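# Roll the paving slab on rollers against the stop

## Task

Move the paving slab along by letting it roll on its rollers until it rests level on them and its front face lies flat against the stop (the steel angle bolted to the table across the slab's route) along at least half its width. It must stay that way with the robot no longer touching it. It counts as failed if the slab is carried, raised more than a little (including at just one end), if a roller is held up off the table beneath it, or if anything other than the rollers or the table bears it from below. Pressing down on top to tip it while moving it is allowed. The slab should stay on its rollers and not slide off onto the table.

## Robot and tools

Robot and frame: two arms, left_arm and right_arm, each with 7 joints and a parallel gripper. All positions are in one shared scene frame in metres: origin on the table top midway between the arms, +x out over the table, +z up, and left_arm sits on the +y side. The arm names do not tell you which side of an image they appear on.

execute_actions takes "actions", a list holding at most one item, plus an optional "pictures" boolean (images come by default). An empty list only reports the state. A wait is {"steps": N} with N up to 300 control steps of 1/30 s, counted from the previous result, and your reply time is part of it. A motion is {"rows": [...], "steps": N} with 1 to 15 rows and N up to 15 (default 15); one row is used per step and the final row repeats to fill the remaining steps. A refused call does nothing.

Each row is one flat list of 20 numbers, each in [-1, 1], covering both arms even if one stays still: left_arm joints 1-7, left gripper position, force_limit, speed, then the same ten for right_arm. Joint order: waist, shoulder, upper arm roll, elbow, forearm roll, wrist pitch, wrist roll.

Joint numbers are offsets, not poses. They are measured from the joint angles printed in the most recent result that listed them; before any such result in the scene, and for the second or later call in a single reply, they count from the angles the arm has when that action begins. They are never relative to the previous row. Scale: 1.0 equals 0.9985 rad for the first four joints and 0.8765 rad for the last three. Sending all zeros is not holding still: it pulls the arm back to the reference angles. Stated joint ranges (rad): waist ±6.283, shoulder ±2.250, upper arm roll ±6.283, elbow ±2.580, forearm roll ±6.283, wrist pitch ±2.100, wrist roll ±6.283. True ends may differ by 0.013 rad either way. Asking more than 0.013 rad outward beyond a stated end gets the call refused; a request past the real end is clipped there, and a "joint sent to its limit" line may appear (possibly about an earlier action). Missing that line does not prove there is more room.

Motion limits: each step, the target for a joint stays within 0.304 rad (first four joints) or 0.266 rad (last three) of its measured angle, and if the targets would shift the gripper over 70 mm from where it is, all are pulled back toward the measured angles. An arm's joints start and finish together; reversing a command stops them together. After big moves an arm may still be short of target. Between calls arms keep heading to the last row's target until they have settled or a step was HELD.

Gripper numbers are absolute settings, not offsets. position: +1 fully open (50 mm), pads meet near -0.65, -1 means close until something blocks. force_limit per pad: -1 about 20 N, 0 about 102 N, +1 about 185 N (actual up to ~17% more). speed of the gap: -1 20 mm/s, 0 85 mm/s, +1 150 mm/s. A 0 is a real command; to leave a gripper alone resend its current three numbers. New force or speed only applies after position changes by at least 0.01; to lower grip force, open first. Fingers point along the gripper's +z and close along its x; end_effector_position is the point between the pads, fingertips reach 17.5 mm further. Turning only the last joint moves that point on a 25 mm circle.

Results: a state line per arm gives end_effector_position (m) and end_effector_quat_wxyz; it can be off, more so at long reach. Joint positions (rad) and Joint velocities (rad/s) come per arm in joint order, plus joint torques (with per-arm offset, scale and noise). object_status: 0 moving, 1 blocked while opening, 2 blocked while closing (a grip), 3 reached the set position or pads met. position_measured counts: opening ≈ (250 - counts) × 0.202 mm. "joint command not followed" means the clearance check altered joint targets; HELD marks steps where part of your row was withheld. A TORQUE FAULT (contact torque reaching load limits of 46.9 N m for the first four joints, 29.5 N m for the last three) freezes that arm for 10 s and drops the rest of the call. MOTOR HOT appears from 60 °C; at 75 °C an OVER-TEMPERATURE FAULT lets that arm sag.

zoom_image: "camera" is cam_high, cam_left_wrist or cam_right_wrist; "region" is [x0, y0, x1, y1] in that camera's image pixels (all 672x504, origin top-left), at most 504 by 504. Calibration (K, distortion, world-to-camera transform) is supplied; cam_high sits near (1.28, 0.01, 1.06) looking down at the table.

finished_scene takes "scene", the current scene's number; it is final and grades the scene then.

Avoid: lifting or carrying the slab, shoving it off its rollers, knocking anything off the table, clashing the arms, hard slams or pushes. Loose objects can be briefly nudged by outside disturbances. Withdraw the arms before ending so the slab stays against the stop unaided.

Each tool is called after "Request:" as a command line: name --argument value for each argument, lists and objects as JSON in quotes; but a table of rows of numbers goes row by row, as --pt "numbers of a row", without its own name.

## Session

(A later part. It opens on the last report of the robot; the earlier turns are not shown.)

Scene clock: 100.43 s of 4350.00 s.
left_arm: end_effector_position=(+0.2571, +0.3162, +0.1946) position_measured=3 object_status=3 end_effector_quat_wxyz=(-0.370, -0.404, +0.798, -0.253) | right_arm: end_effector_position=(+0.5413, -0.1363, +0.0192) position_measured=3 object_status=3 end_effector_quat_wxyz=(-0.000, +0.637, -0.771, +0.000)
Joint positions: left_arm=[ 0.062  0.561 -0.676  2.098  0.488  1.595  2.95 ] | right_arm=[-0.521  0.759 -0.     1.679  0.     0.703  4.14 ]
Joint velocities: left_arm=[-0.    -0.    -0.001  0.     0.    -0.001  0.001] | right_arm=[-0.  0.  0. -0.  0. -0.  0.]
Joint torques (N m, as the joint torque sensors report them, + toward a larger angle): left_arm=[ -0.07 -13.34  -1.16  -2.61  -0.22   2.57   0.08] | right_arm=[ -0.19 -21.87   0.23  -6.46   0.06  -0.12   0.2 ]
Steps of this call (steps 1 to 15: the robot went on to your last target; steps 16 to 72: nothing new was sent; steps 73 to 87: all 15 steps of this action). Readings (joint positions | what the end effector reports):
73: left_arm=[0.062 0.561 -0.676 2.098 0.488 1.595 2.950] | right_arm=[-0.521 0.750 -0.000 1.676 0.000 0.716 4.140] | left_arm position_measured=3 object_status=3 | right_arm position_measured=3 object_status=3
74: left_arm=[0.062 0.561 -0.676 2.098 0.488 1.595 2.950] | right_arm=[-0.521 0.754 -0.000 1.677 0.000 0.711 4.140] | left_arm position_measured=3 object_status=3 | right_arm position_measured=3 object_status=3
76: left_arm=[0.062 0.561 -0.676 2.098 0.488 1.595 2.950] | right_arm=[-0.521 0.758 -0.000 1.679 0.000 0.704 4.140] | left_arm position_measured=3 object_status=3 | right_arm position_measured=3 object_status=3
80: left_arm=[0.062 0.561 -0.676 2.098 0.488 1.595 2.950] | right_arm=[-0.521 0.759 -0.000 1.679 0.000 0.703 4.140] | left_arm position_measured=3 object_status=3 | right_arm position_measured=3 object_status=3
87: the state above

Request:
execute_actions --actions '[{"rows":[ [0,0,0,0,0,0,0,1,0,0, 0,0,0,0,0,0,0,-1,0.6,1]],"steps":15}]'

Scene clock: 102.17 s of 4350.00 s.
left_arm: end_effector_position=(+0.2571, +0.3162, +0.1946) position_measured=3 object_status=3 end_effector_quat_wxyz=(-0.370, -0.404, +0.798, -0.253) | right_arm: end_effector_position=(+0.5413, -0.1363, +0.0192) position_measured=154 object_status=2 end_effector_quat_wxyz=(-0.000, +0.637, -0.771, +0.000)
Joint positions: left_arm=[ 0.062  0.561 -0.676  2.098  0.488  1.595  2.95 ] | right_arm=[-0.521  0.759 -0.     1.679  0.     0.703  4.14 ]
Joint velocities: left_arm=[ 0.    -0.     0.    -0.     0.    -0.001 -0.   ] | right_arm=[-0.001  0.     0.001 -0.    -0.     0.002  0.   ]
Joint torques (N m, as the joint torque sensors report them, + toward a larger angle): left_arm=[ -0.05 -13.32  -1.24  -2.32  -0.2    2.83   0.  ] | right_arm=[ -0.03 -21.7    0.21  -6.3   -0.05  -0.24   0.26]
Steps of this call (steps 1 to 15: the robot went on to your last target; steps 16 to 37: nothing new was sent; steps 38 to 52: all 15 steps of this action). Readings (joint positions | what the end effector reports):
38: left_arm=[0.062 0.561 -0.676 2.098 0.488 1.595 2.950] | right_arm=[-0.521 0.759 -0.000 1.679 0.000 0.703 4.140] | left_arm position_measured=3 object_status=3 | right_arm position_measured=21 object_status=0
39: left_arm=[0.062 0.561 -0.676 2.098 0.488 1.595 2.950] | right_arm=[-0.521 0.759 -0.000 1.679 0.000 0.703 4.140] | left_arm position_measured=3 object_status=3 | right_arm position_measured=46 object_status=0
41: left_arm=[0.062 0.561 -0.676 2.098 0.488 1.595 2.950] | right_arm=[-0.521 0.759 -0.000 1.679 0.000 0.703 4.140] | left_arm position_measured=3 object_status=3 | right_arm position_measured=95 object_status=0
45: left_arm=[0.062 0.561 -0.676 2.098 0.488 1.595 2.950] | right_arm=[-0.521 0.759 -0.000 1.679 0.000 0.703 4.140] | left_arm position_measured=3 object_status=3 | right_arm position_measured=154 object_status=0
52: the state above
camera_calibration (this result's frames):
cam_left_wrist: T_world_to_cam=[[-0.396792, -0.462679, 0.79277, 0.0960143], [-0.812461, 0.578947, -0.0687602, 0.0652408], [-0.427158, -0.671378, -0.60563, 0.606788], [0, 0, 0, 1]] pos_world=[0.350298, 0.414037, 0.295858]
cam_right_wrist: T_world_to_cam=[[-0.17976, -0.98359, 0.0153672, -0.0429059], [-0.983344, 0.179244, -0.0301146, 0.599756], [0.026866, -0.0205246, -0.999428, 0.162977], [0, 0, 0, 1]] pos_world=[0.577675, -0.14636, 0.181604]

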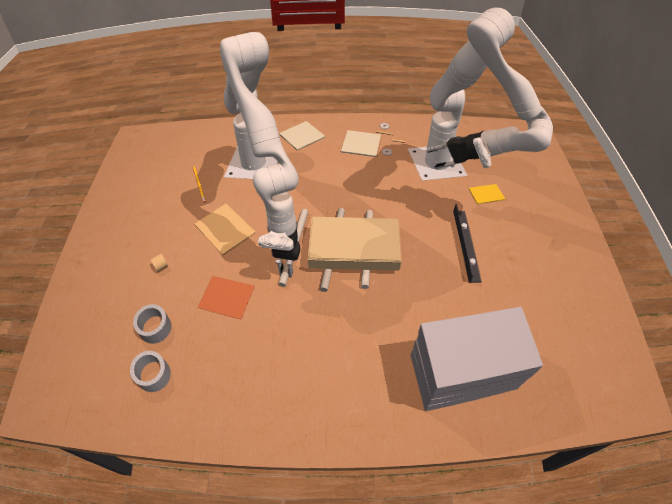

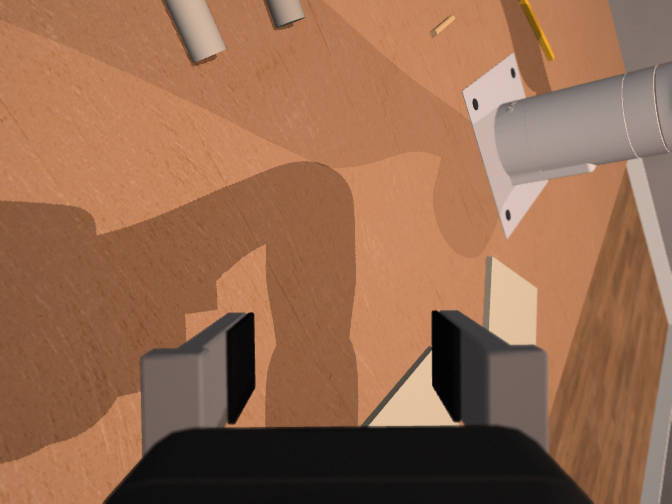

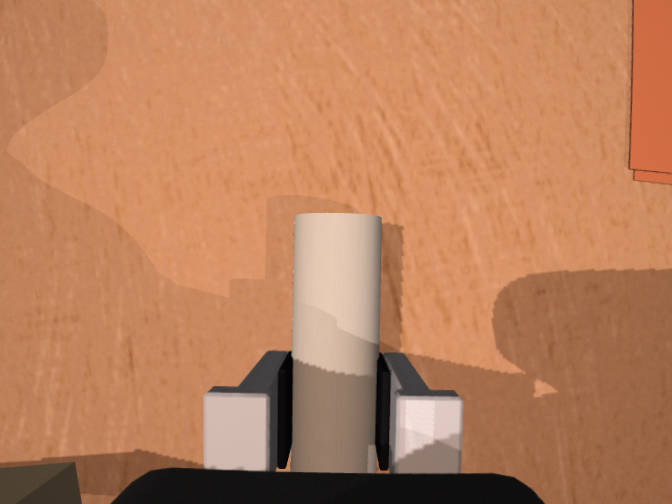

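Request:
execute_actions --actions '[{"rows":[ [0,0,0,0,0,0,0,1,0,0, 0,-0.161,0,-0.087,0,0.283,0,-1,0.6,1]],"steps":15}]'

Scene clock: 110.73 s of 4350.00 s.
left_arm: end_effector_position=(+0.2571, +0.3162, +0.1946) position_measured=3 object_status=3 end_effector_quat_wxyz=(-0.370, -0.404, +0.798, -0.253) | right_arm: end_effector_position=(+0.5409, -0.1365, +0.1177) position_measured=154 object_status=2 end_effector_quat_wxyz=(+0.001, +0.637, -0.771, -0.000)
Joint positions: left_arm=[ 0.062  0.561 -0.676  2.098  0.488  1.595  2.95 ] | right_arm=[-0.521  0.601 -0.     1.592  0.     0.951  4.14 ]
Joint velocities: left_arm=[-0. -0.  0. -0. -0.  0. -0.] | right_arm=[ 0.    -0.02  -0.001  0.002 -0.     0.001  0.   ]
Joint torques (N m, as the joint torque sensors report them, + toward a larger angle): left_arm=[  0.07 -13.09  -1.15  -2.63  -0.29   2.73   0.29] | right_arm=[  0.   -21.34   0.06  -8.    -0.1   -0.01   0.17]
Steps of this call (steps 1 to 15: the robot went on to your last target; steps 16 to 90: nothing new was sent; then 5.07 s passed at rest; steps 91 to 105: all 15 steps of this action). Readings (joint positions | what the end effector reports):
91: left_arm=[0.062 0.561 -0.676 2.098 0.488 1.595 2.950] | right_arm=[-0.521 0.758 -0.000 1.679 0.000 0.704 4.140] | left_arm position_measured=3 object_status=3 | right_arm position_measured=154 object_status=2
92: left_arm=[0.062 0.561 -0.676 2.098 0.488 1.595 2.950] | right_arm=[-0.521 0.752 -0.000 1.677 0.000 0.712 4.140] | left_arm position_measured=3 object_status=3 | right_arm position_measured=154 object_status=2
94: left_arm=[0.062 0.561 -0.676 2.098 0.488 1.595 2.950] | right_arm=[-0.521 0.723 -0.000 1.663 0.000 0.753 4.140] | left_arm position_measured=3 object_status=3 | right_arm position_measured=154 object_status=2
98: left_arm=[0.062 0.561 -0.676 2.098 0.488 1.595 2.950] | right_arm=[-0.521 0.633 -0.000 1.611 0.000 0.895 4.140] | left_arm position_measured=3 object_status=3 | right_arm position_measured=154 object_status=2
105: the state above
camera_calibration (this result's frames):
cam_left_wrist: T_world_to_cam=[[-0.396792, -0.46268, 0.792769, 0.0960157], [-0.812461, 0.578947, -0.0687602, 0.065241], [-0.427157, -0.671377, -0.605631, 0.606789], [0, 0, 0, 1]] pos_world=[0.350298, 0.414038, 0.295858]
cam_right_wrist: T_world_to_cam=[[-0.17979, -0.983562, 0.0167666, -0.0448392], [-0.983398, 0.179282, -0.028039, 0.60215], [0.0245721, -0.0215294, -0.999466, 0.262495], [0, 0, 0, 1]] pos_world=[0.577641, -0.146405, 0.279991]

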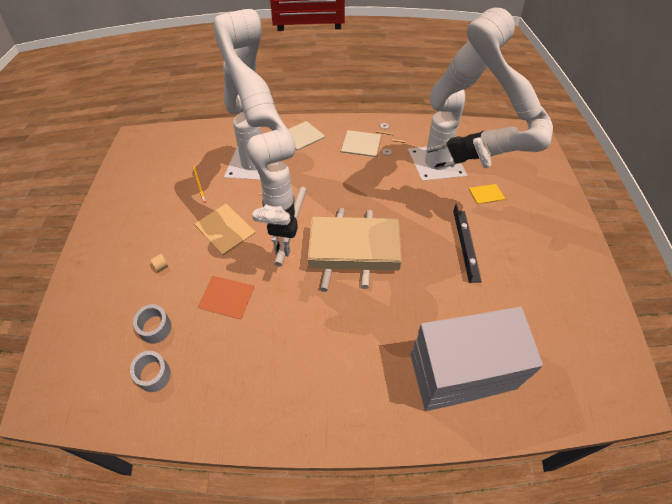

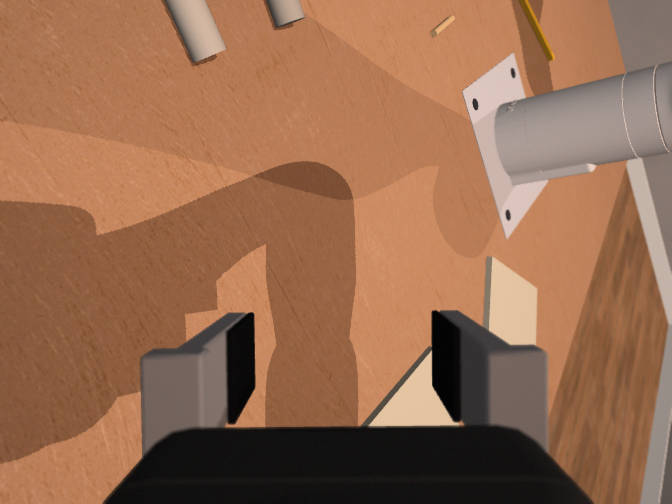

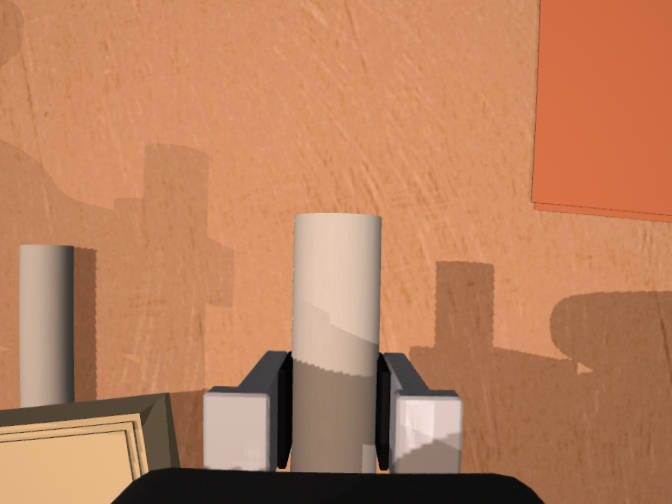

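Request:
execute_actions --actions '[{"rows":[ [0,0,0,0,0,0,0,1,0,0, -0.354,0.485,0,-0.99,0,0.573,-0.366,-1,0.6,1]],"steps":15}]' --pictures false

Request:
execute_actions --actions '[{"steps":22}]' --pictures false

Scene clock: 124.20 s of 4350.00 s.
left_arm: end_effector_position=(+0.2571, +0.3162, +0.1946) position_measured=3 object_status=3 end_effector_quat_wxyz=(-0.370, -0.404, +0.798, -0.253) | right_arm: end_effector_position=(+0.5278, -0.0485, +0.0816) position_measured=154 object_status=2 end_effector_quat_wxyz=(+0.073, +0.638, -0.767, +0.000)
Joint positions: left_arm=[ 0.062  0.561 -0.676  2.098  0.488  1.595  2.95 ] | right_arm=[-0.708  0.791  0.014  1.349  0.011  1.147  3.964]
Joint velocities: left_arm=[-0.     0.     0.    -0.    -0.     0.002 -0.001] | right_arm=[-0.001 -0.     0.     0.    -0.     0.    -0.   ]
Joint torques (N m, as the joint torque sensors report them, + toward a larger angle): left_arm=[ -0.01 -13.02  -1.24  -2.4   -0.14   2.68   0.02] | right_arm=[ -0.01 -24.36   0.48  -7.8   -0.02   0.52   0.04]
TORQUE FAULT: the external load on joint 2 (shoulder) of the right arm reached its load limit, and that arm stopped for 10 seconds. A torque fault stops only its own arm. That arm's remaining commands of this call were not run. That arm holds where it stopped, with its grip as last carried out, and accepts commands again: back off and push less far. That arm stops again, at the same cost, whenever a joint's load reaches its limit.
The stop of the right arm began at step 102 of this call (marked STOPPED below). From that step on that arm followed nothing that you had sent. 4 of its steps, steps kept back included, did not run and will not run. Nothing is kept back now, and the robot has no last target.
Steps of this call (steps 1 to 15: the robot went on to your last target; steps 16 to 90: nothing new was sent; then 0.07 s passed at rest; steps 91 to 105: all 15 steps of this action; steps 106 to 402: the stop continued). Readings (joint positions | what the end effector reports):
91: left_arm=[0.062 0.561 -0.676 2.098 0.488 1.595 2.950] | right_arm=[-0.522 0.600 0.000 1.591 0.000 0.952 4.139] | left_arm position_measured=3 object_status=3 | right_arm position_measured=154 object_status=2
92: left_arm=[0.062 0.561 -0.676 2.098 0.488 1.595 2.950] | right_arm=[-0.528 0.607 0.002 1.586 0.001 0.957 4.135] | left_arm position_measured=3 object_status=3 | right_arm position_measured=154 object_status=2
94: left_arm=[0.062 0.561 -0.676 2.098 0.488 1.595 2.950] | right_arm=[-0.558 0.637 0.004 1.558 0.002 0.980 4.112] | left_arm position_measured=3 object_status=3 | right_arm position_measured=154 object_status=2
98: left_arm=[0.062 0.561 -0.676 2.098 0.488 1.595 2.950] | right_arm=[-0.654 0.736 0.005 1.454 0.006 1.070 4.024] | left_arm position_measured=3 object_status=3 | right_arm position_measured=154 object_status=2
102: left_arm=[0.062 0.561 -0.676 2.098 0.488 1.595 2.950] | right_arm=[-0.715 0.791 0.012 1.333 0.011 1.150 3.960] | left_arm position_measured=3 object_status=3 | right_arm position_measured=154 object_status=2 STOPPED (the right arm)
402: the state above

Scene clock: 124.23 s of 4350.00 s.
left_arm: end_effector_position=(+0.2571, +0.3162, +0.1946) position_measured=3 object_status=3 end_effector_quat_wxyz=(-0.370, -0.404, +0.798, -0.253) | right_arm: end_effector_position=(+0.5278, -0.0485, +0.0816) position_measured=154 object_status=2 end_effector_quat_wxyz=(+0.073, +0.638, -0.767, +0.000)
Joint positions: left_arm=[ 0.062  0.561 -0.676  2.098  0.488  1.595  2.95 ] | right_arm=[-0.708  0.791  0.014  1.349  0.011  1.147  3.964]
Joint velocities: left_arm=[-0.    -0.     0.001  0.001 -0.    -0.001 -0.001] | right_arm=[ 0.  0.  0.  0. -0. -0. -0.]
Joint torques (N m, as the joint torque sensors report them, + toward a larger angle): left_arm=[  0.04 -13.05  -1.33  -2.61  -0.3    2.78  -0.14] | right_arm=[ -0.18 -24.66   0.47  -7.87  -0.03   0.43   0.02]
A stop began in an earlier call of the same reply, so what this call sent did not run. Send another action.
Steps of this call (step 1: nothing new was sent). Readings (joint positions | what the end effector reports):
1: the state above

Request:
execute_actions --actions '[]'

Scene clock: 125.67 s of 4350.00 s.
left_arm: end_effector_position=(+0.2571, +0.3162, +0.1946) position_measured=3 object_status=3 end_effector_quat_wxyz=(-0.370, -0.404, +0.798, -0.253) | right_arm: end_effector_position=(+0.5278, -0.0485, +0.0816) position_measured=154 object_status=2 end_effector_quat_wxyz=(+0.073, +0.638, -0.767, +0.000)
Joint positions: left_arm=[ 0.062  0.561 -0.676  2.098  0.488  1.595  2.95 ] | right_arm=[-0.708  0.791  0.014  1.349  0.011  1.147  3.964]
Joint velocities: left_arm=[ 0.    -0.    -0.001  0.001 -0.     0.001 -0.   ] | right_arm=[ 0.    -0.    -0.     0.     0.    -0.001  0.   ]
Joint torques (N m, as the joint torque sensors report them, + toward a larger angle): left_arm=[  0.1  -13.19  -1.21  -2.24  -0.17   2.73   0.36] | right_arm=[  0.08 -24.57   0.18  -7.92  -0.27   0.78   0.05]
Steps of this call (steps 1 to 43: nothing new was sent). Readings (joint positions | what the end effector reports):
1: left_arm=[0.062 0.561 -0.676 2.098 0.488 1.595 2.950] | right_arm=[-0.708 0.791 0.014 1.349 0.011 1.147 3.964] | left_arm position_measured=3 object_status=3 | right_arm position_measured=154 object_status=2
2: left_arm=[0.062 0.561 -0.676 2.098 0.488 1.595 2.950] | right_arm=[-0.708 0.791 0.014 1.349 0.011 1.147 3.964] | left_arm position_measured=3 object_status=3 | right_arm position_measured=154 object_status=2
4: left_arm=[0.062 0.561 -0.676 2.098 0.488 1.595 2.950] | right_arm=[-0.708 0.791 0.014 1.349 0.011 1.147 3.964] | left_arm position_measured=3 object_status=3 | right_arm position_measured=154 object_status=2
8: left_arm=[0.062 0.561 -0.676 2.098 0.488 1.595 2.950] | right_arm=[-0.708 0.791 0.014 1.349 0.011 1.147 3.964] | left_arm position_measured=3 object_status=3 | right_arm position_measured=154 object_status=2
43: the state above
camera_calibration (this result's frames):
cam_left_wrist: T_world_to_cam=[[-0.396793, -0.462681, 0.792768, 0.0960171], [-0.812461, 0.578947, -0.0687604, 0.0652411], [-0.427157, -0.671376, -0.605633, 0.606789], [0, 0, 0, 1]] pos_world=[0.350299, 0.414038, 0.295858]
cam_right_wrist: T_world_to_cam=[[-0.165611, -0.977914, 0.127501, 0.0237503], [-0.982479, 0.174809, 0.064624, 0.564247], [-0.085485, -0.114564, -0.989731, 0.281441], [0, 0, 0, 1]] pos_world=[0.582354, -0.0431669, 0.239059]

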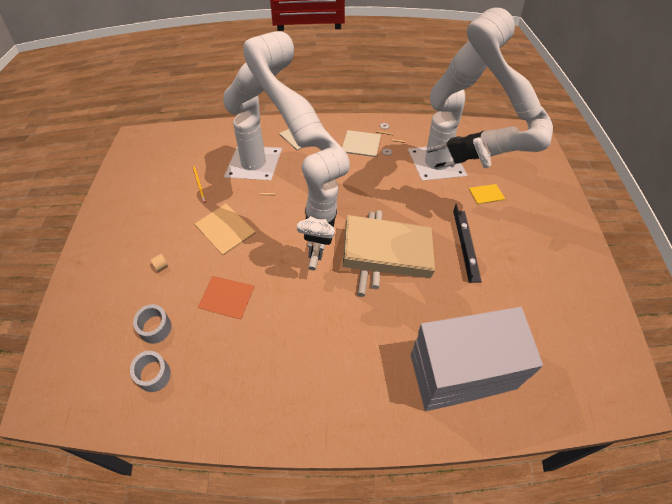

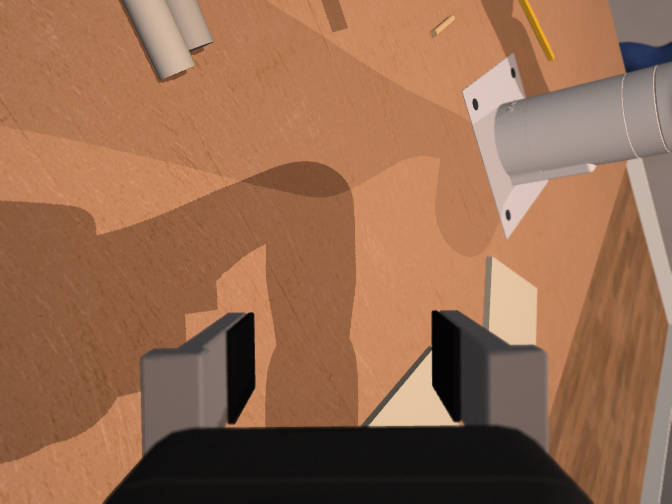

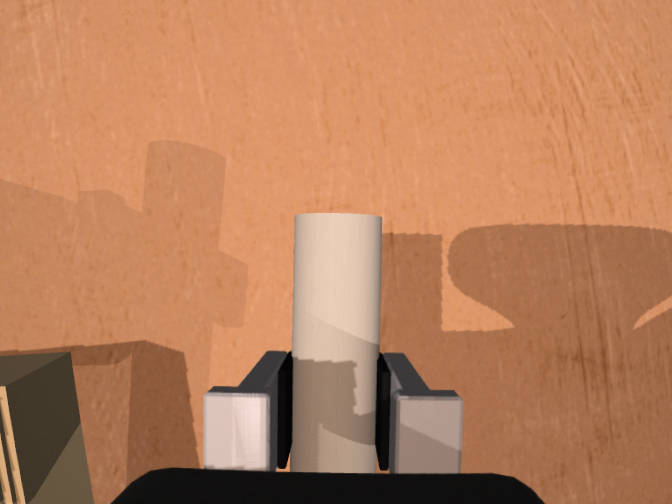

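Request:
zoom_image --camera "cam_high" --region '[280, 190, 520, 320]'

Region (280, 190, 520, 320) of cam_high's 672x504 image, scaled by 2.100, with more detail than that image has; it fills the top 273 rows of this view, and the rest is white.

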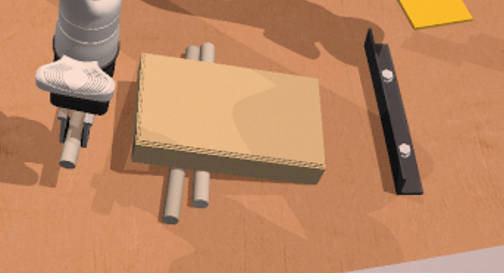

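Request:
execute_actions --actions '[{"rows":[ [0.17,0.026,0.17,-0.17,-0.14,-0.155,0.22,1,0,0, 0.15,-0.15,-0.014,0.13,-0.012,-0.08,0,-1,0.6,1], [0.17,0.026,0.17,-0.17,-0.14,-0.155,0.22,1,0,0, 0.15,-0.15,-0.014,0.13,-0.012,-0.08,0,-1,0.6,1], [0.17,0.026,0.17,-0.17,-0.14,-0.155,0.22,1,0,0, 0.15,-0.15,-0.014,0.13,-0.012,-0.08,0,-1,0.6,1], [0.17,0.026,0.17,-0.17,-0.14,-0.155,0.22,1,0,0, 0.15,-0.15,-0.014,0.13,-0.012,-0.08,0,-1,0.6,1], [0.17,0.026,0.17,-0.17,-0.14,-0.155,0.22,1,0,0, 0.15,-0.15,-0.014,0.13,-0.012,-0.08,0,-1,0.6,1], [0.346,0.052,0.338,-0.336,-0.278,-0.31,0.444,1,0,0, 0.35,-0.241,-0.014,0.211,-0.012,-0.133,0,-1,0.6,1], [0.346,0.052,0.338,-0.336,-0.278,-0.31,0.444,1,0,0, 0.35,-0.241,-0.014,0.211,-0.012,-0.133,0,-1,0.6,1], [0.346,0.052,0.338,-0.336,-0.278,-0.31,0.444,1,0,0, 0.35,-0.241,-0.014,0.211,-0.012,-0.133,0,-1,0.6,1], [0.346,0.052,0.338,-0.336,-0.278,-0.31,0.444,1,0,0, 0.35,-0.241,-0.014,0.211,-0.012,-0.133,0,-1,0.6,1], [0.346,0.052,0.338,-0.336,-0.278,-0.31,0.444,1,0,0, 0.35,-0.241,-0.014,0.211,-0.012,-0.133,0,-1,0.6,1], [0.49,0.073,0.475,-0.47,-0.39,-0.435,0.62,1,0,0, 0.558,-0.241,-0.014,0.211,-0.012,-0.133,0,-1,0.6,1]],"steps":15}]' --pictures false

Request:
execute_actions --actions '[{"steps":15}]'

Scene clock: 146.07 s of 4350.00 s.
left_arm: end_effector_position=(+0.3613, +0.2970, +0.1183) position_measured=3 object_status=3 end_effector_quat_wxyz=(-0.252, -0.193, +0.948, +0.006) | right_arm: end_effector_position=(+0.5598, -0.2099, +0.1383) position_measured=154 object_status=2 end_effector_quat_wxyz=(-0.013, -0.508, +0.861, +0.003)
Joint positions: left_arm=[ 0.41   0.614 -0.337  1.76   0.242  1.321  3.332] | right_arm=[-0.382  0.597  0.001  1.52   0.002  1.052  3.964]
Joint velocities: left_arm=[ 0.728  0.108  0.712 -0.698 -0.509 -0.57   0.854] | right_arm=[ 0.821 -0.149 -0.002  0.136 -0.002 -0.078 -0.   ]
Joint torques (N m, as the joint torque sensors report them, + toward a larger angle): left_arm=[  0.26 -18.03  -1.04  -4.52  -0.3    1.91   0.14] | right_arm=[ -0.05 -21.76   0.32  -8.32   0.14   0.32   0.18]
Steps of this call (steps 1 to 90: nothing new was sent; then 16.90 s passed at rest; steps 91 to 105: all 15 steps of this action). Readings (joint positions | what the end effector reports):
91: left_arm=[0.064 0.562 -0.676 2.097 0.487 1.595 2.951] | right_arm=[-0.707 0.790 0.014 1.350 0.011 1.147 3.964] | left_arm position_measured=3 object_status=3 | right_arm position_measured=154 object_status=2
92: left_arm=[0.071 0.563 -0.672 2.091 0.483 1.591 2.956] | right_arm=[-0.701 0.783 0.011 1.355 0.010 1.144 3.964] | left_arm position_measured=3 object_status=3 | right_arm position_measured=154 object_status=2
94: left_arm=[0.101 0.567 -0.646 2.064 0.464 1.570 2.986] | right_arm=[-0.672 0.753 0.007 1.379 0.007 1.131 3.964] | left_arm position_measured=3 object_status=3 | right_arm position_measured=154 object_status=2
98: left_arm=[0.217 0.585 -0.532 1.950 0.381 1.478 3.108] | right_arm=[-0.570 0.669 0.003 1.452 0.003 1.091 3.964] | left_arm position_measured=3 object_status=3 | right_arm position_measured=154 object_status=2
105: the state above

Scene clock: 146.57 s of 4350.00 s.
left_arm: end_effector_position=(+0.4253, +0.2243, +0.1085) position_measured=3 object_status=3 end_effector_quat_wxyz=(-0.154, -0.111, +0.981, +0.040) | right_arm: end_effector_position=(+0.5591, -0.3267, +0.1508) position_measured=154 object_status=2 end_effector_quat_wxyz=(-0.000, -0.407, +0.913, -0.000)
Joint positions: left_arm=[ 0.55   0.634 -0.202  1.629  0.146  1.214  3.493] | right_arm=[-0.154  0.551  0.     1.559  0.001  1.031  3.964]
Joint velocities: left_arm=[ 0.009  0.002  0.001 -0.001  0.001  0.     0.   ] | right_arm=[ 0.021 -0.005 -0.004  0.001  0.     0.    -0.   ]
Joint torques (N m, as the joint torque sensors report them, + toward a larger angle): left_arm=[ -0.11 -19.25  -0.75  -6.57  -0.05   0.92  -0.04] | right_arm=[ -0.19 -20.44  -0.42  -8.58   0.11  -0.23   0.19]
Steps of this call (steps 1 to 15: the robot went on to your last target). Readings (joint positions | what the end effector reports):
1: left_arm=[0.433 0.618 -0.314 1.737 0.225 1.303 3.360] | right_arm=[-0.354 0.592 0.001 1.524 0.002 1.050 3.964] | left_arm position_measured=3 object_status=3 | right_arm position_measured=154 object_status=2
2: left_arm=[0.457 0.621 -0.291 1.715 0.209 1.284 3.387] | right_arm=[-0.327 0.586 0.001 1.529 0.001 1.047 3.964] | left_arm position_measured=3 object_status=3 | right_arm position_measured=154 object_status=2
4: left_arm=[0.500 0.628 -0.249 1.674 0.179 1.251 3.437] | right_arm=[-0.272 0.575 0.001 1.538 0.001 1.042 3.964] | left_arm position_measured=3 object_status=3 | right_arm position_measured=154 object_status=2
8: left_arm=[0.544 0.633 -0.199 1.630 0.149 1.215 3.492] | right_arm=[-0.180 0.557 0.003 1.554 0.002 1.033 3.964] | left_arm position_measured=3 object_status=3 | right_arm position_measured=154 object_status=2
15: the state above
camera_calibration (this result's frames):
cam_left_wrist: T_world_to_cam=[[-0.927742, -0.235994, 0.28914, 0.418023], [-0.195063, 0.967078, 0.163436, -0.125645], [-0.31819, 0.0952261, -0.943232, 0.383093], [0, 0, 0, 1]] pos_world=[0.485205, 0.183679, 0.261014]
cam_right_wrist: T_world_to_cam=[[-0.66216, -0.749198, 0.015706, 0.11727], [-0.749259, 0.661575, -0.030482, 0.682154], [0.0124463, -0.0319518, -0.999412, 0.294375], [0, 0, 0, 1]] pos_world=[0.585097, -0.354032, 0.313154]

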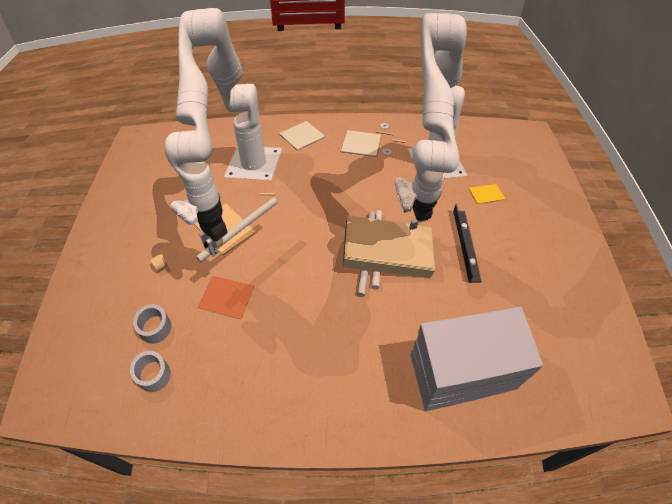

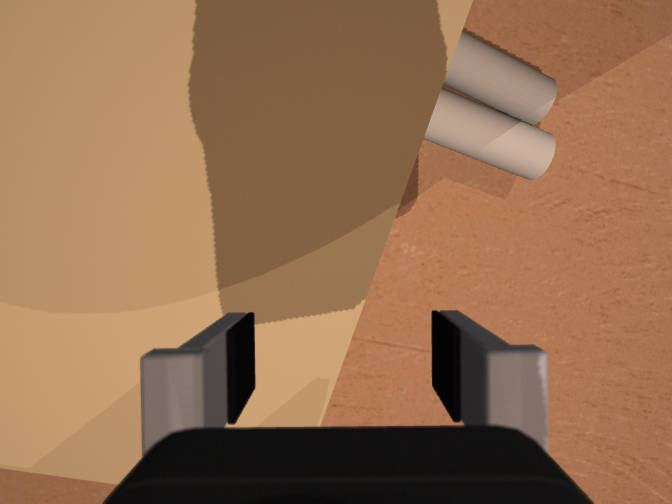

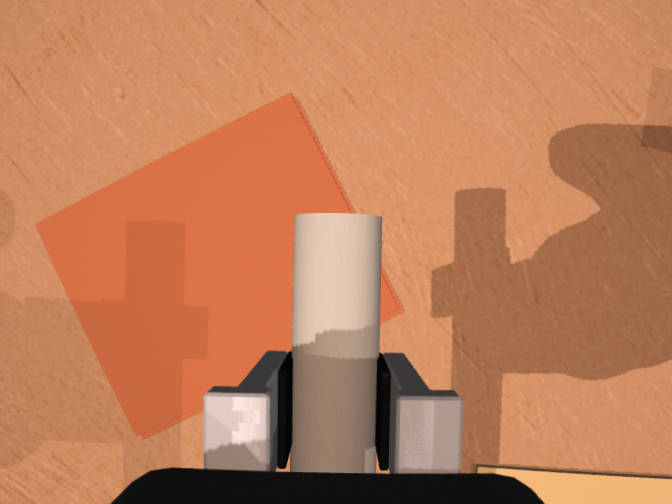

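Request:
execute_actions --actions '[{"rows":[ [0.204,0.03,0.202,-0.203,-0.167,-0.185,0.268,1,0,0, 0,0,0,0,0,0,0,-1,0.6,1]],"steps":15}]' --pictures false

Request:
execute_actions --actions '[{"steps":6}]'

Scene clock: 148.57 s of 4350.00 s.
left_arm: end_effector_position=(+0.4850, +0.0413, +0.1296) position_measured=3 object_status=3 end_effector_quat_wxyz=(-0.002, -0.002, +1.000, -0.001) | right_arm: end_effector_position=(+0.5591, -0.3267, +0.1508) position_measured=154 object_status=2 end_effector_quat_wxyz=(-0.000, -0.407, +0.913, -0.000)
Joint positions: left_arm=[0.749 0.662 0.002 1.428 0.003 1.053 3.726] | right_arm=[-0.154  0.551  0.     1.559  0.001  1.031  3.964]
Joint velocities: left_arm=[ 0.074 -0.006  0.114 -0.081 -0.048 -0.067  0.095] | right_arm=[ 0.     0.     0.001  0.    -0.    -0.     0.   ]
Joint torques (N m, as the joint torque sensors report them, + toward a larger angle): left_arm=[ -6.11 -21.33  -3.86  -6.57  -1.5    0.57   0.17] | right_arm=[  0.   -20.85  -0.03  -8.68  -0.04  -0.04   0.12]
Steps of this call (steps 1 to 15: the robot went on to your last target; steps 16 to 45: nothing new was sent; steps 46 to 60: all 15 steps of this action). Readings (joint positions | what the end effector reports):
46: left_arm=[0.553 0.635 -0.202 1.628 0.145 1.214 3.494] | right_arm=[-0.152 0.551 0.000 1.559 0.001 1.031 3.964] | left_arm position_measured=3 object_status=3 | right_arm position_measured=154 object_status=2
47: left_arm=[0.559 0.636 -0.199 1.623 0.140 1.210 3.500] | right_arm=[-0.153 0.551 0.000 1.559 0.001 1.031 3.964] | left_arm position_measured=3 object_status=3 | right_arm position_measured=154 object_status=2
49: left_arm=[0.588 0.641 -0.175 1.596 0.120 1.189 3.530] | right_arm=[-0.153 0.551 -0.000 1.559 0.001 1.031 3.964] | left_arm position_measured=3 object_status=3 | right_arm position_measured=154 object_status=2
53: left_arm=[0.660 0.651 -0.098 1.522 0.068 1.129 3.617] | right_arm=[-0.154 0.551 0.000 1.559 0.001 1.031 3.964] | left_arm position_measured=3 object_status=3 | right_arm position_measured=154 object_status=2
60: the state above

Scene clock: 148.77 s of 4350.00 s.
left_arm: end_effector_position=(+0.4859, +0.0409, +0.1295) position_measured=3 object_status=3 end_effector_quat_wxyz=(+0.000, -0.001, +1.000, +0.000) | right_arm: end_effector_position=(+0.5591, -0.3267, +0.1508) position_measured=154 object_status=2 end_effector_quat_wxyz=(-0.000, -0.407, +0.913, -0.000)
Joint positions: left_arm=[ 0.753  0.664 -0.     1.426 -0.     1.052  3.728] | right_arm=[-0.154  0.551  0.     1.559  0.001  1.031  3.964]
Joint velocities: left_arm=[ 0.006  0.005 -0.001  0.     0.    -0.    -0.   ] | right_arm=[-0.001  0.    -0.     0.     0.     0.     0.   ]
Joint torques (N m, as the joint torque sensors report them, + toward a larger angle): left_arm=[ -0.04 -22.34   0.65  -8.47  -0.08  -0.16   0.07] | right_arm=[ -0.03 -20.84   0.42  -8.53  -0.13   0.     0.19]
Steps of this call (steps 1 to 6: the robot went on to your last target). Readings (joint positions | what the end effector reports):
1: left_arm=[0.751 0.662 0.004 1.427 0.002 1.052 3.728] | right_arm=[-0.154 0.551 0.000 1.559 0.001 1.031 3.964] | left_arm position_measured=3 object_status=3 | right_arm position_measured=154 object_status=2
2: left_arm=[0.752 0.662 0.003 1.426 0.001 1.052 3.728] | right_arm=[-0.154 0.551 0.000 1.559 0.001 1.031 3.964] | left_arm position_measured=3 object_status=3 | right_arm position_measured=154 object_status=2
4: left_arm=[0.753 0.663 0.000 1.426 -0.000 1.052 3.728] | right_arm=[-0.154 0.551 0.000 1.559 0.001 1.031 3.964] | left_arm position_measured=3 object_status=3 | right_arm position_measured=154 object_status=2
6: the state above
camera_calibration (this result's frames):
cam_left_wrist: T_world_to_cam=[[-0.999965, -0.00738559, -0.00401346, 0.488617], [-0.00758276, 0.998641, 0.0515616, -0.0177899], [0.0036272, 0.0515902, -0.998662, 0.292262], [0, 0, 0, 1]] pos_world=[0.487404, 0.0062966, 0.294749]
cam_right_wrist: T_world_to_cam=[[-0.66216, -0.749198, 0.0157009, 0.117273], [-0.749259, 0.661575, -0.0304862, 0.682156], [0.0124529, -0.0319509, -0.999412, 0.294373], [0, 0, 0, 1]] pos_world=[0.585099, -0.354032, 0.313155]

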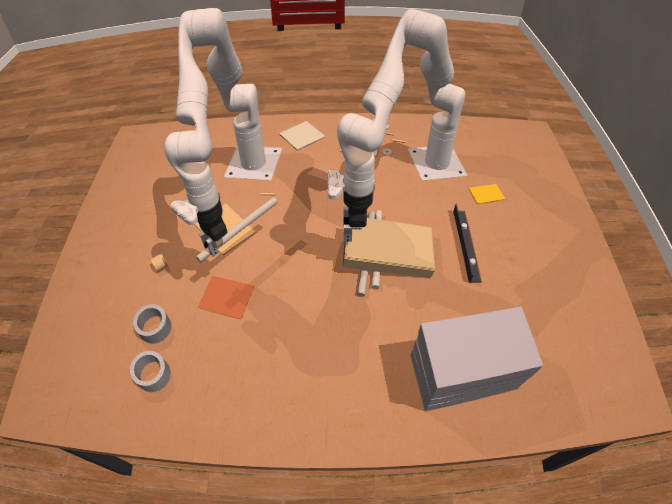

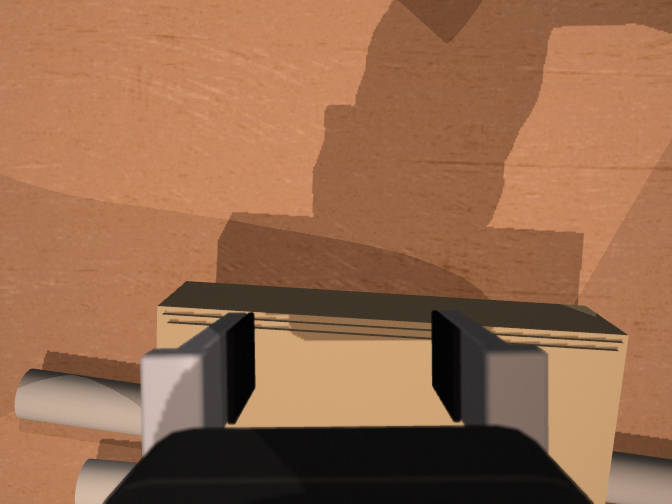

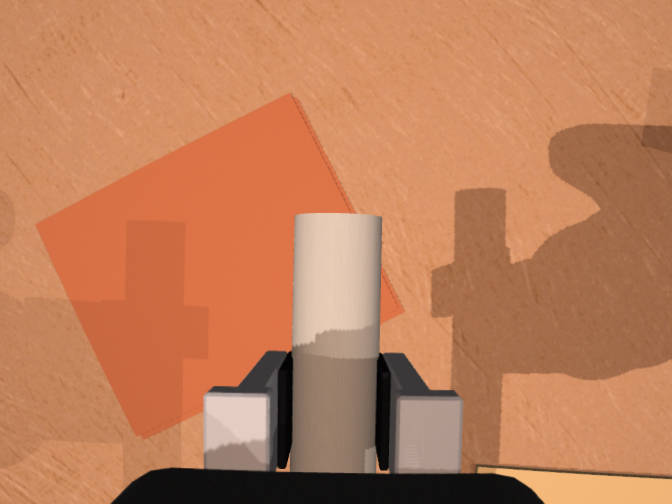

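Request:
execute_actions --actions '[{"rows":[ [-0.009,0.014,0,0.134,0,-0.169,-0.012,1,0,0, 0,0,0,0,0,0,0,-1,0.6,1]],"steps":15}]'

Scene clock: 154.13 s of 4350.00 s.
left_arm: end_effector_position=(+0.4745, +0.0563, +0.0926) position_measured=3 object_status=3 end_effector_quat_wxyz=(+0.005, -0.001, +1.000, -0.002) | right_arm: end_effector_position=(+0.5591, -0.3267, +0.1508) position_measured=154 object_status=2 end_effector_quat_wxyz=(-0.000, -0.407, +0.913, -0.000)
Joint positions: left_arm=[ 0.742  0.669 -0.002  1.556 -0.001  0.905  3.717] | right_arm=[-0.154  0.551  0.     1.559  0.001  1.031  3.964]
Joint velocities: left_arm=[ 0.    -0.014  0.01   0.001  0.006 -0.004  0.001] | right_arm=[ 0.    -0.     0.    -0.    -0.    -0.001  0.   ]
Joint torques (N m, as the joint torque sensors report them, + toward a larger angle): left_arm=[  1.31 -13.49   1.13  -4.94   0.16  -1.04   0.29] | right_arm=[ -0.04 -20.86   0.11  -8.72  -0.16  -0.12   0.15]
Steps of this call (steps 1 to 15: the robot went on to your last target; steps 16 to 90: nothing new was sent; then 1.87 s passed at rest; steps 91 to 105: all 15 steps of this action). Readings (joint positions | what the end effector reports):
91: left_arm=[0.754 0.664 -0.000 1.427 -0.000 1.051 3.728] | right_arm=[-0.154 0.551 0.000 1.559 0.001 1.031 3.964] | left_arm position_measured=3 object_status=3 | right_arm position_measured=154 object_status=2
92: left_arm=[0.753 0.664 -0.000 1.432 -0.000 1.045 3.728] | right_arm=[-0.154 0.551 0.000 1.559 0.001 1.031 3.964] | left_arm position_measured=3 object_status=3 | right_arm position_measured=154 object_status=2
94: left_arm=[0.751 0.666 -0.000 1.459 -0.000 1.015 3.726] | right_arm=[-0.154 0.551 0.000 1.559 0.001 1.031 3.964] | left_arm position_measured=3 object_status=3 | right_arm position_measured=154 object_status=2
98: left_arm=[0.745 0.673 -0.001 1.540 0.000 0.923 3.719] | right_arm=[-0.154 0.551 0.000 1.559 0.001 1.031 3.964] | left_arm position_measured=3 object_status=3 | right_arm position_measured=154 object_status=2
105: the state above
camera_calibration (this result's frames):
cam_left_wrist: T_world_to_cam=[[-0.999871, -0.00819499, -0.0137961, 0.478132], [-0.00883554, 0.998854, 0.047028, -0.0303449], [0.0133949, 0.0471438, -0.998798, 0.250249], [0, 0, 0, 1]] pos_world=[0.47445, 0.0224307, 0.257972]
cam_right_wrist: T_world_to_cam=[[-0.662159, -0.749199, 0.0156959, 0.117275], [-0.74926, 0.661574, -0.0304907, 0.682159], [0.0124595, -0.03195, -0.999412, 0.29437], [0, 0, 0, 1]] pos_world=[0.585101, -0.354031, 0.313156]

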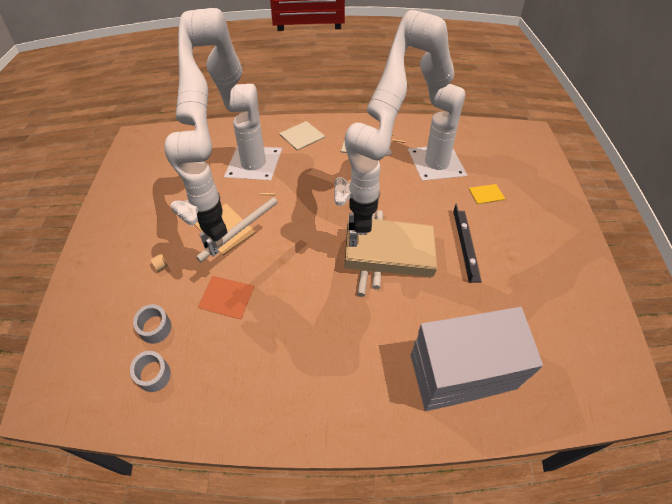

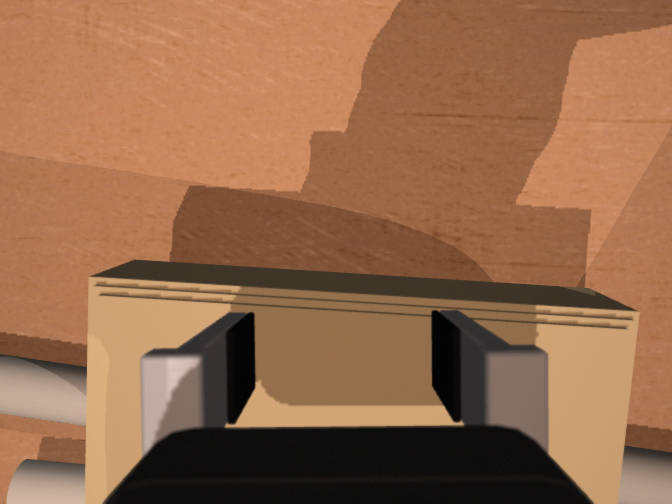

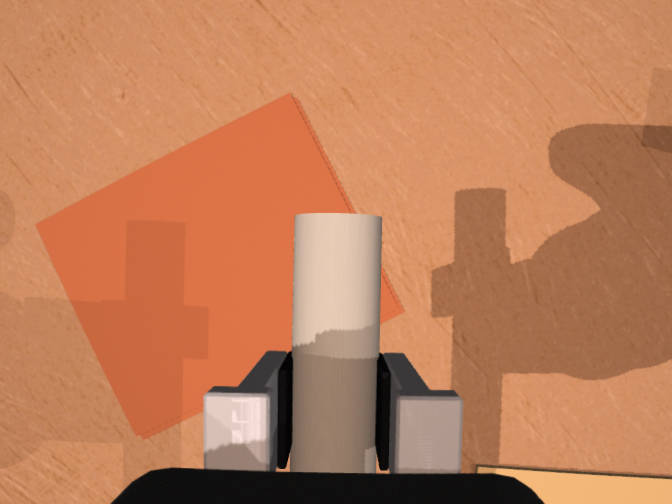

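Request:
execute_actions --actions '[{"rows":[ [0.002,0.011,0.002,0.005,0.001,-0.005,0.001,1,0,0, 0,0,0,0,0,0,0,-1,0.6,1], [0.002,0.013,0.002,0.006,0.001,-0.008,0.001,1,0,0, 0,0,0,0,0,0,0,-1,0.6,1], [0.002,0.015,0.002,0.008,0.001,-0.012,0.001,1,0,0, 0,0,0,0,0,0,0,-1,0.6,1], [0.002,0.017,0.002,0.009,0.001,-0.016,0.001,1,0,0, 0,0,0,0,0,0,0,-1,0.6,1], [0.002,0.019,0.002,0.010,0.001,-0.020,0.001,1,0,0, 0,0,0,0,0,0,0,-1,0.6,1], [0.002,0.021,0.002,0.012,0.001,-0.024,0.001,1,0,0, 0,0,0,0,0,0,0,-1,0.6,1], [0.002,0.023,0.002,0.013,0.001,-0.027,0.001,1,0,0, 0,0,0,0,0,0,0,-1,0.6,1], [0.002,0.024,0.002,0.014,0.001,-0.030,0.001,1,0,0, 0,0,0,0,0,0,0,-1,0.6,1]],"steps":15}]'

Scene clock: 157.77 s of 4350.00 s.
left_arm: end_effector_position=(+0.4741, +0.0529, +0.0849) position_measured=3 object_status=3 end_effector_quat_wxyz=(+0.007, -0.000, +1.000, -0.005) | right_arm: end_effector_position=(+0.5591, -0.3267, +0.1508) position_measured=154 object_status=2 end_effector_quat_wxyz=(-0.000, -0.407, +0.913, -0.000)
Joint positions: left_arm=[0.744 0.68  0.001 1.565 0.001 0.88  3.718] | right_arm=[-0.154  0.551  0.     1.559  0.001  1.031  3.964]
Joint velocities: left_arm=[ 0.002 -0.001 -0.001  0.001 -0.    -0.002 -0.   ] | right_arm=[-0.     0.    -0.001 -0.    -0.     0.    -0.   ]
Joint torques (N m, as the joint torque sensors report them, + toward a larger angle): left_arm=[  0.16 -11.83   0.13  -3.36  -0.59  -0.87   0.03] | right_arm=[ -0.22 -20.67  -0.01  -8.43   0.04  -0.16   0.03]
Steps of this call (steps 1 to 15: the robot went on to your last target; steps 16 to 90: nothing new was sent; then 0.13 s passed at rest; steps 91 to 105: all 15 steps of this action). Readings (joint positions | what the end effector reports):
91: left_arm=[0.743 0.668 -0.001 1.556 -0.001 0.905 3.718] | right_arm=[-0.154 0.551 0.000 1.559 0.001 1.031 3.964] | left_arm position_measured=3 object_status=3 | right_arm position_measured=154 object_status=2
92: left_arm=[0.743 0.670 -0.001 1.557 -0.000 0.903 3.718] | right_arm=[-0.154 0.551 0.000 1.559 0.001 1.031 3.964] | left_arm position_measured=3 object_status=3 | right_arm position_measured=154 object_status=2
94: left_arm=[0.743 0.673 -0.001 1.559 -0.000 0.897 3.718] | right_arm=[-0.154 0.551 0.000 1.559 0.001 1.031 3.964] | left_arm position_measured=3 object_status=3 | right_arm position_measured=154 object_status=2
98: left_arm=[0.744 0.680 0.000 1.563 0.001 0.884 3.718] | right_arm=[-0.154 0.551 0.000 1.559 0.001 1.031 3.964] | left_arm position_measured=3 object_status=3 | right_arm position_measured=154 object_status=2
105: the state above
camera_calibration (this result's frames):
cam_left_wrist: T_world_to_cam=[[-0.999845, -0.00604548, -0.0165335, 0.477718], [-0.00672348, 0.999126, 0.0412645, -0.0271308], [0.0162696, 0.0413693, -0.999011, 0.241744], [0, 0, 0, 1]] pos_world=[0.473528, 0.0199943, 0.250523]
cam_right_wrist: T_world_to_cam=[[-0.662158, -0.7492, 0.0156912, 0.117277], [-0.74926, 0.661573, -0.0304949, 0.682162], [0.0124659, -0.0319492, -0.999412, 0.294368], [0, 0, 0, 1]] pos_world=[0.585103, -0.354031, 0.313157]

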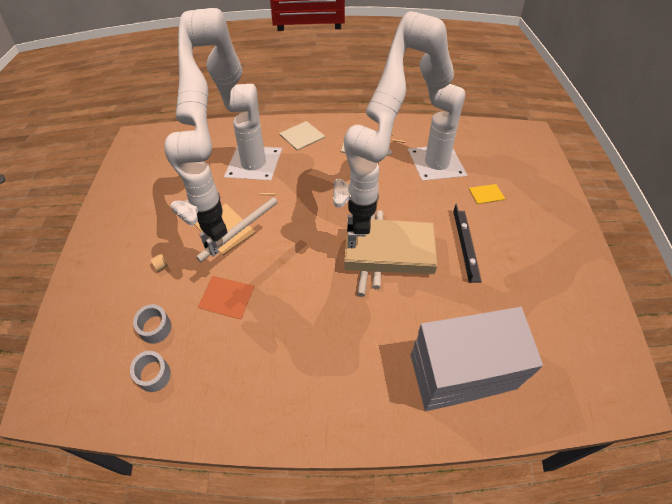

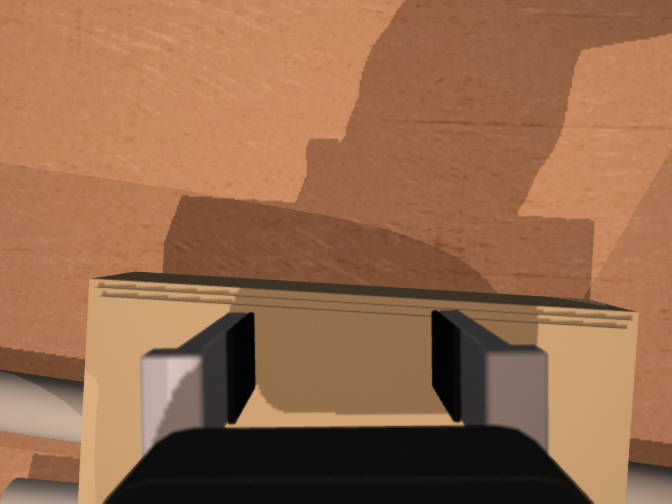

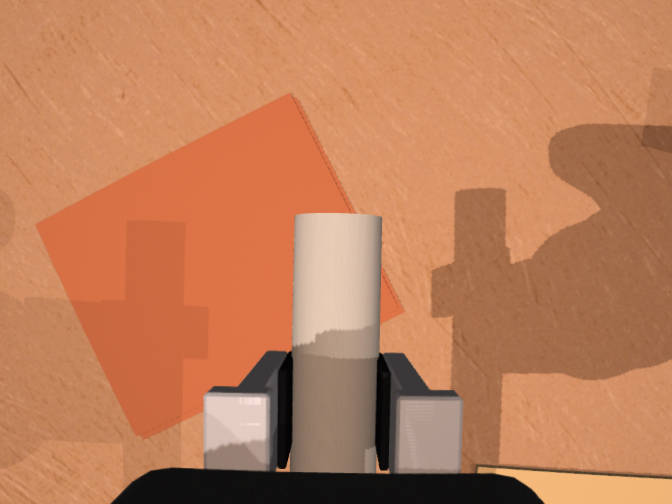

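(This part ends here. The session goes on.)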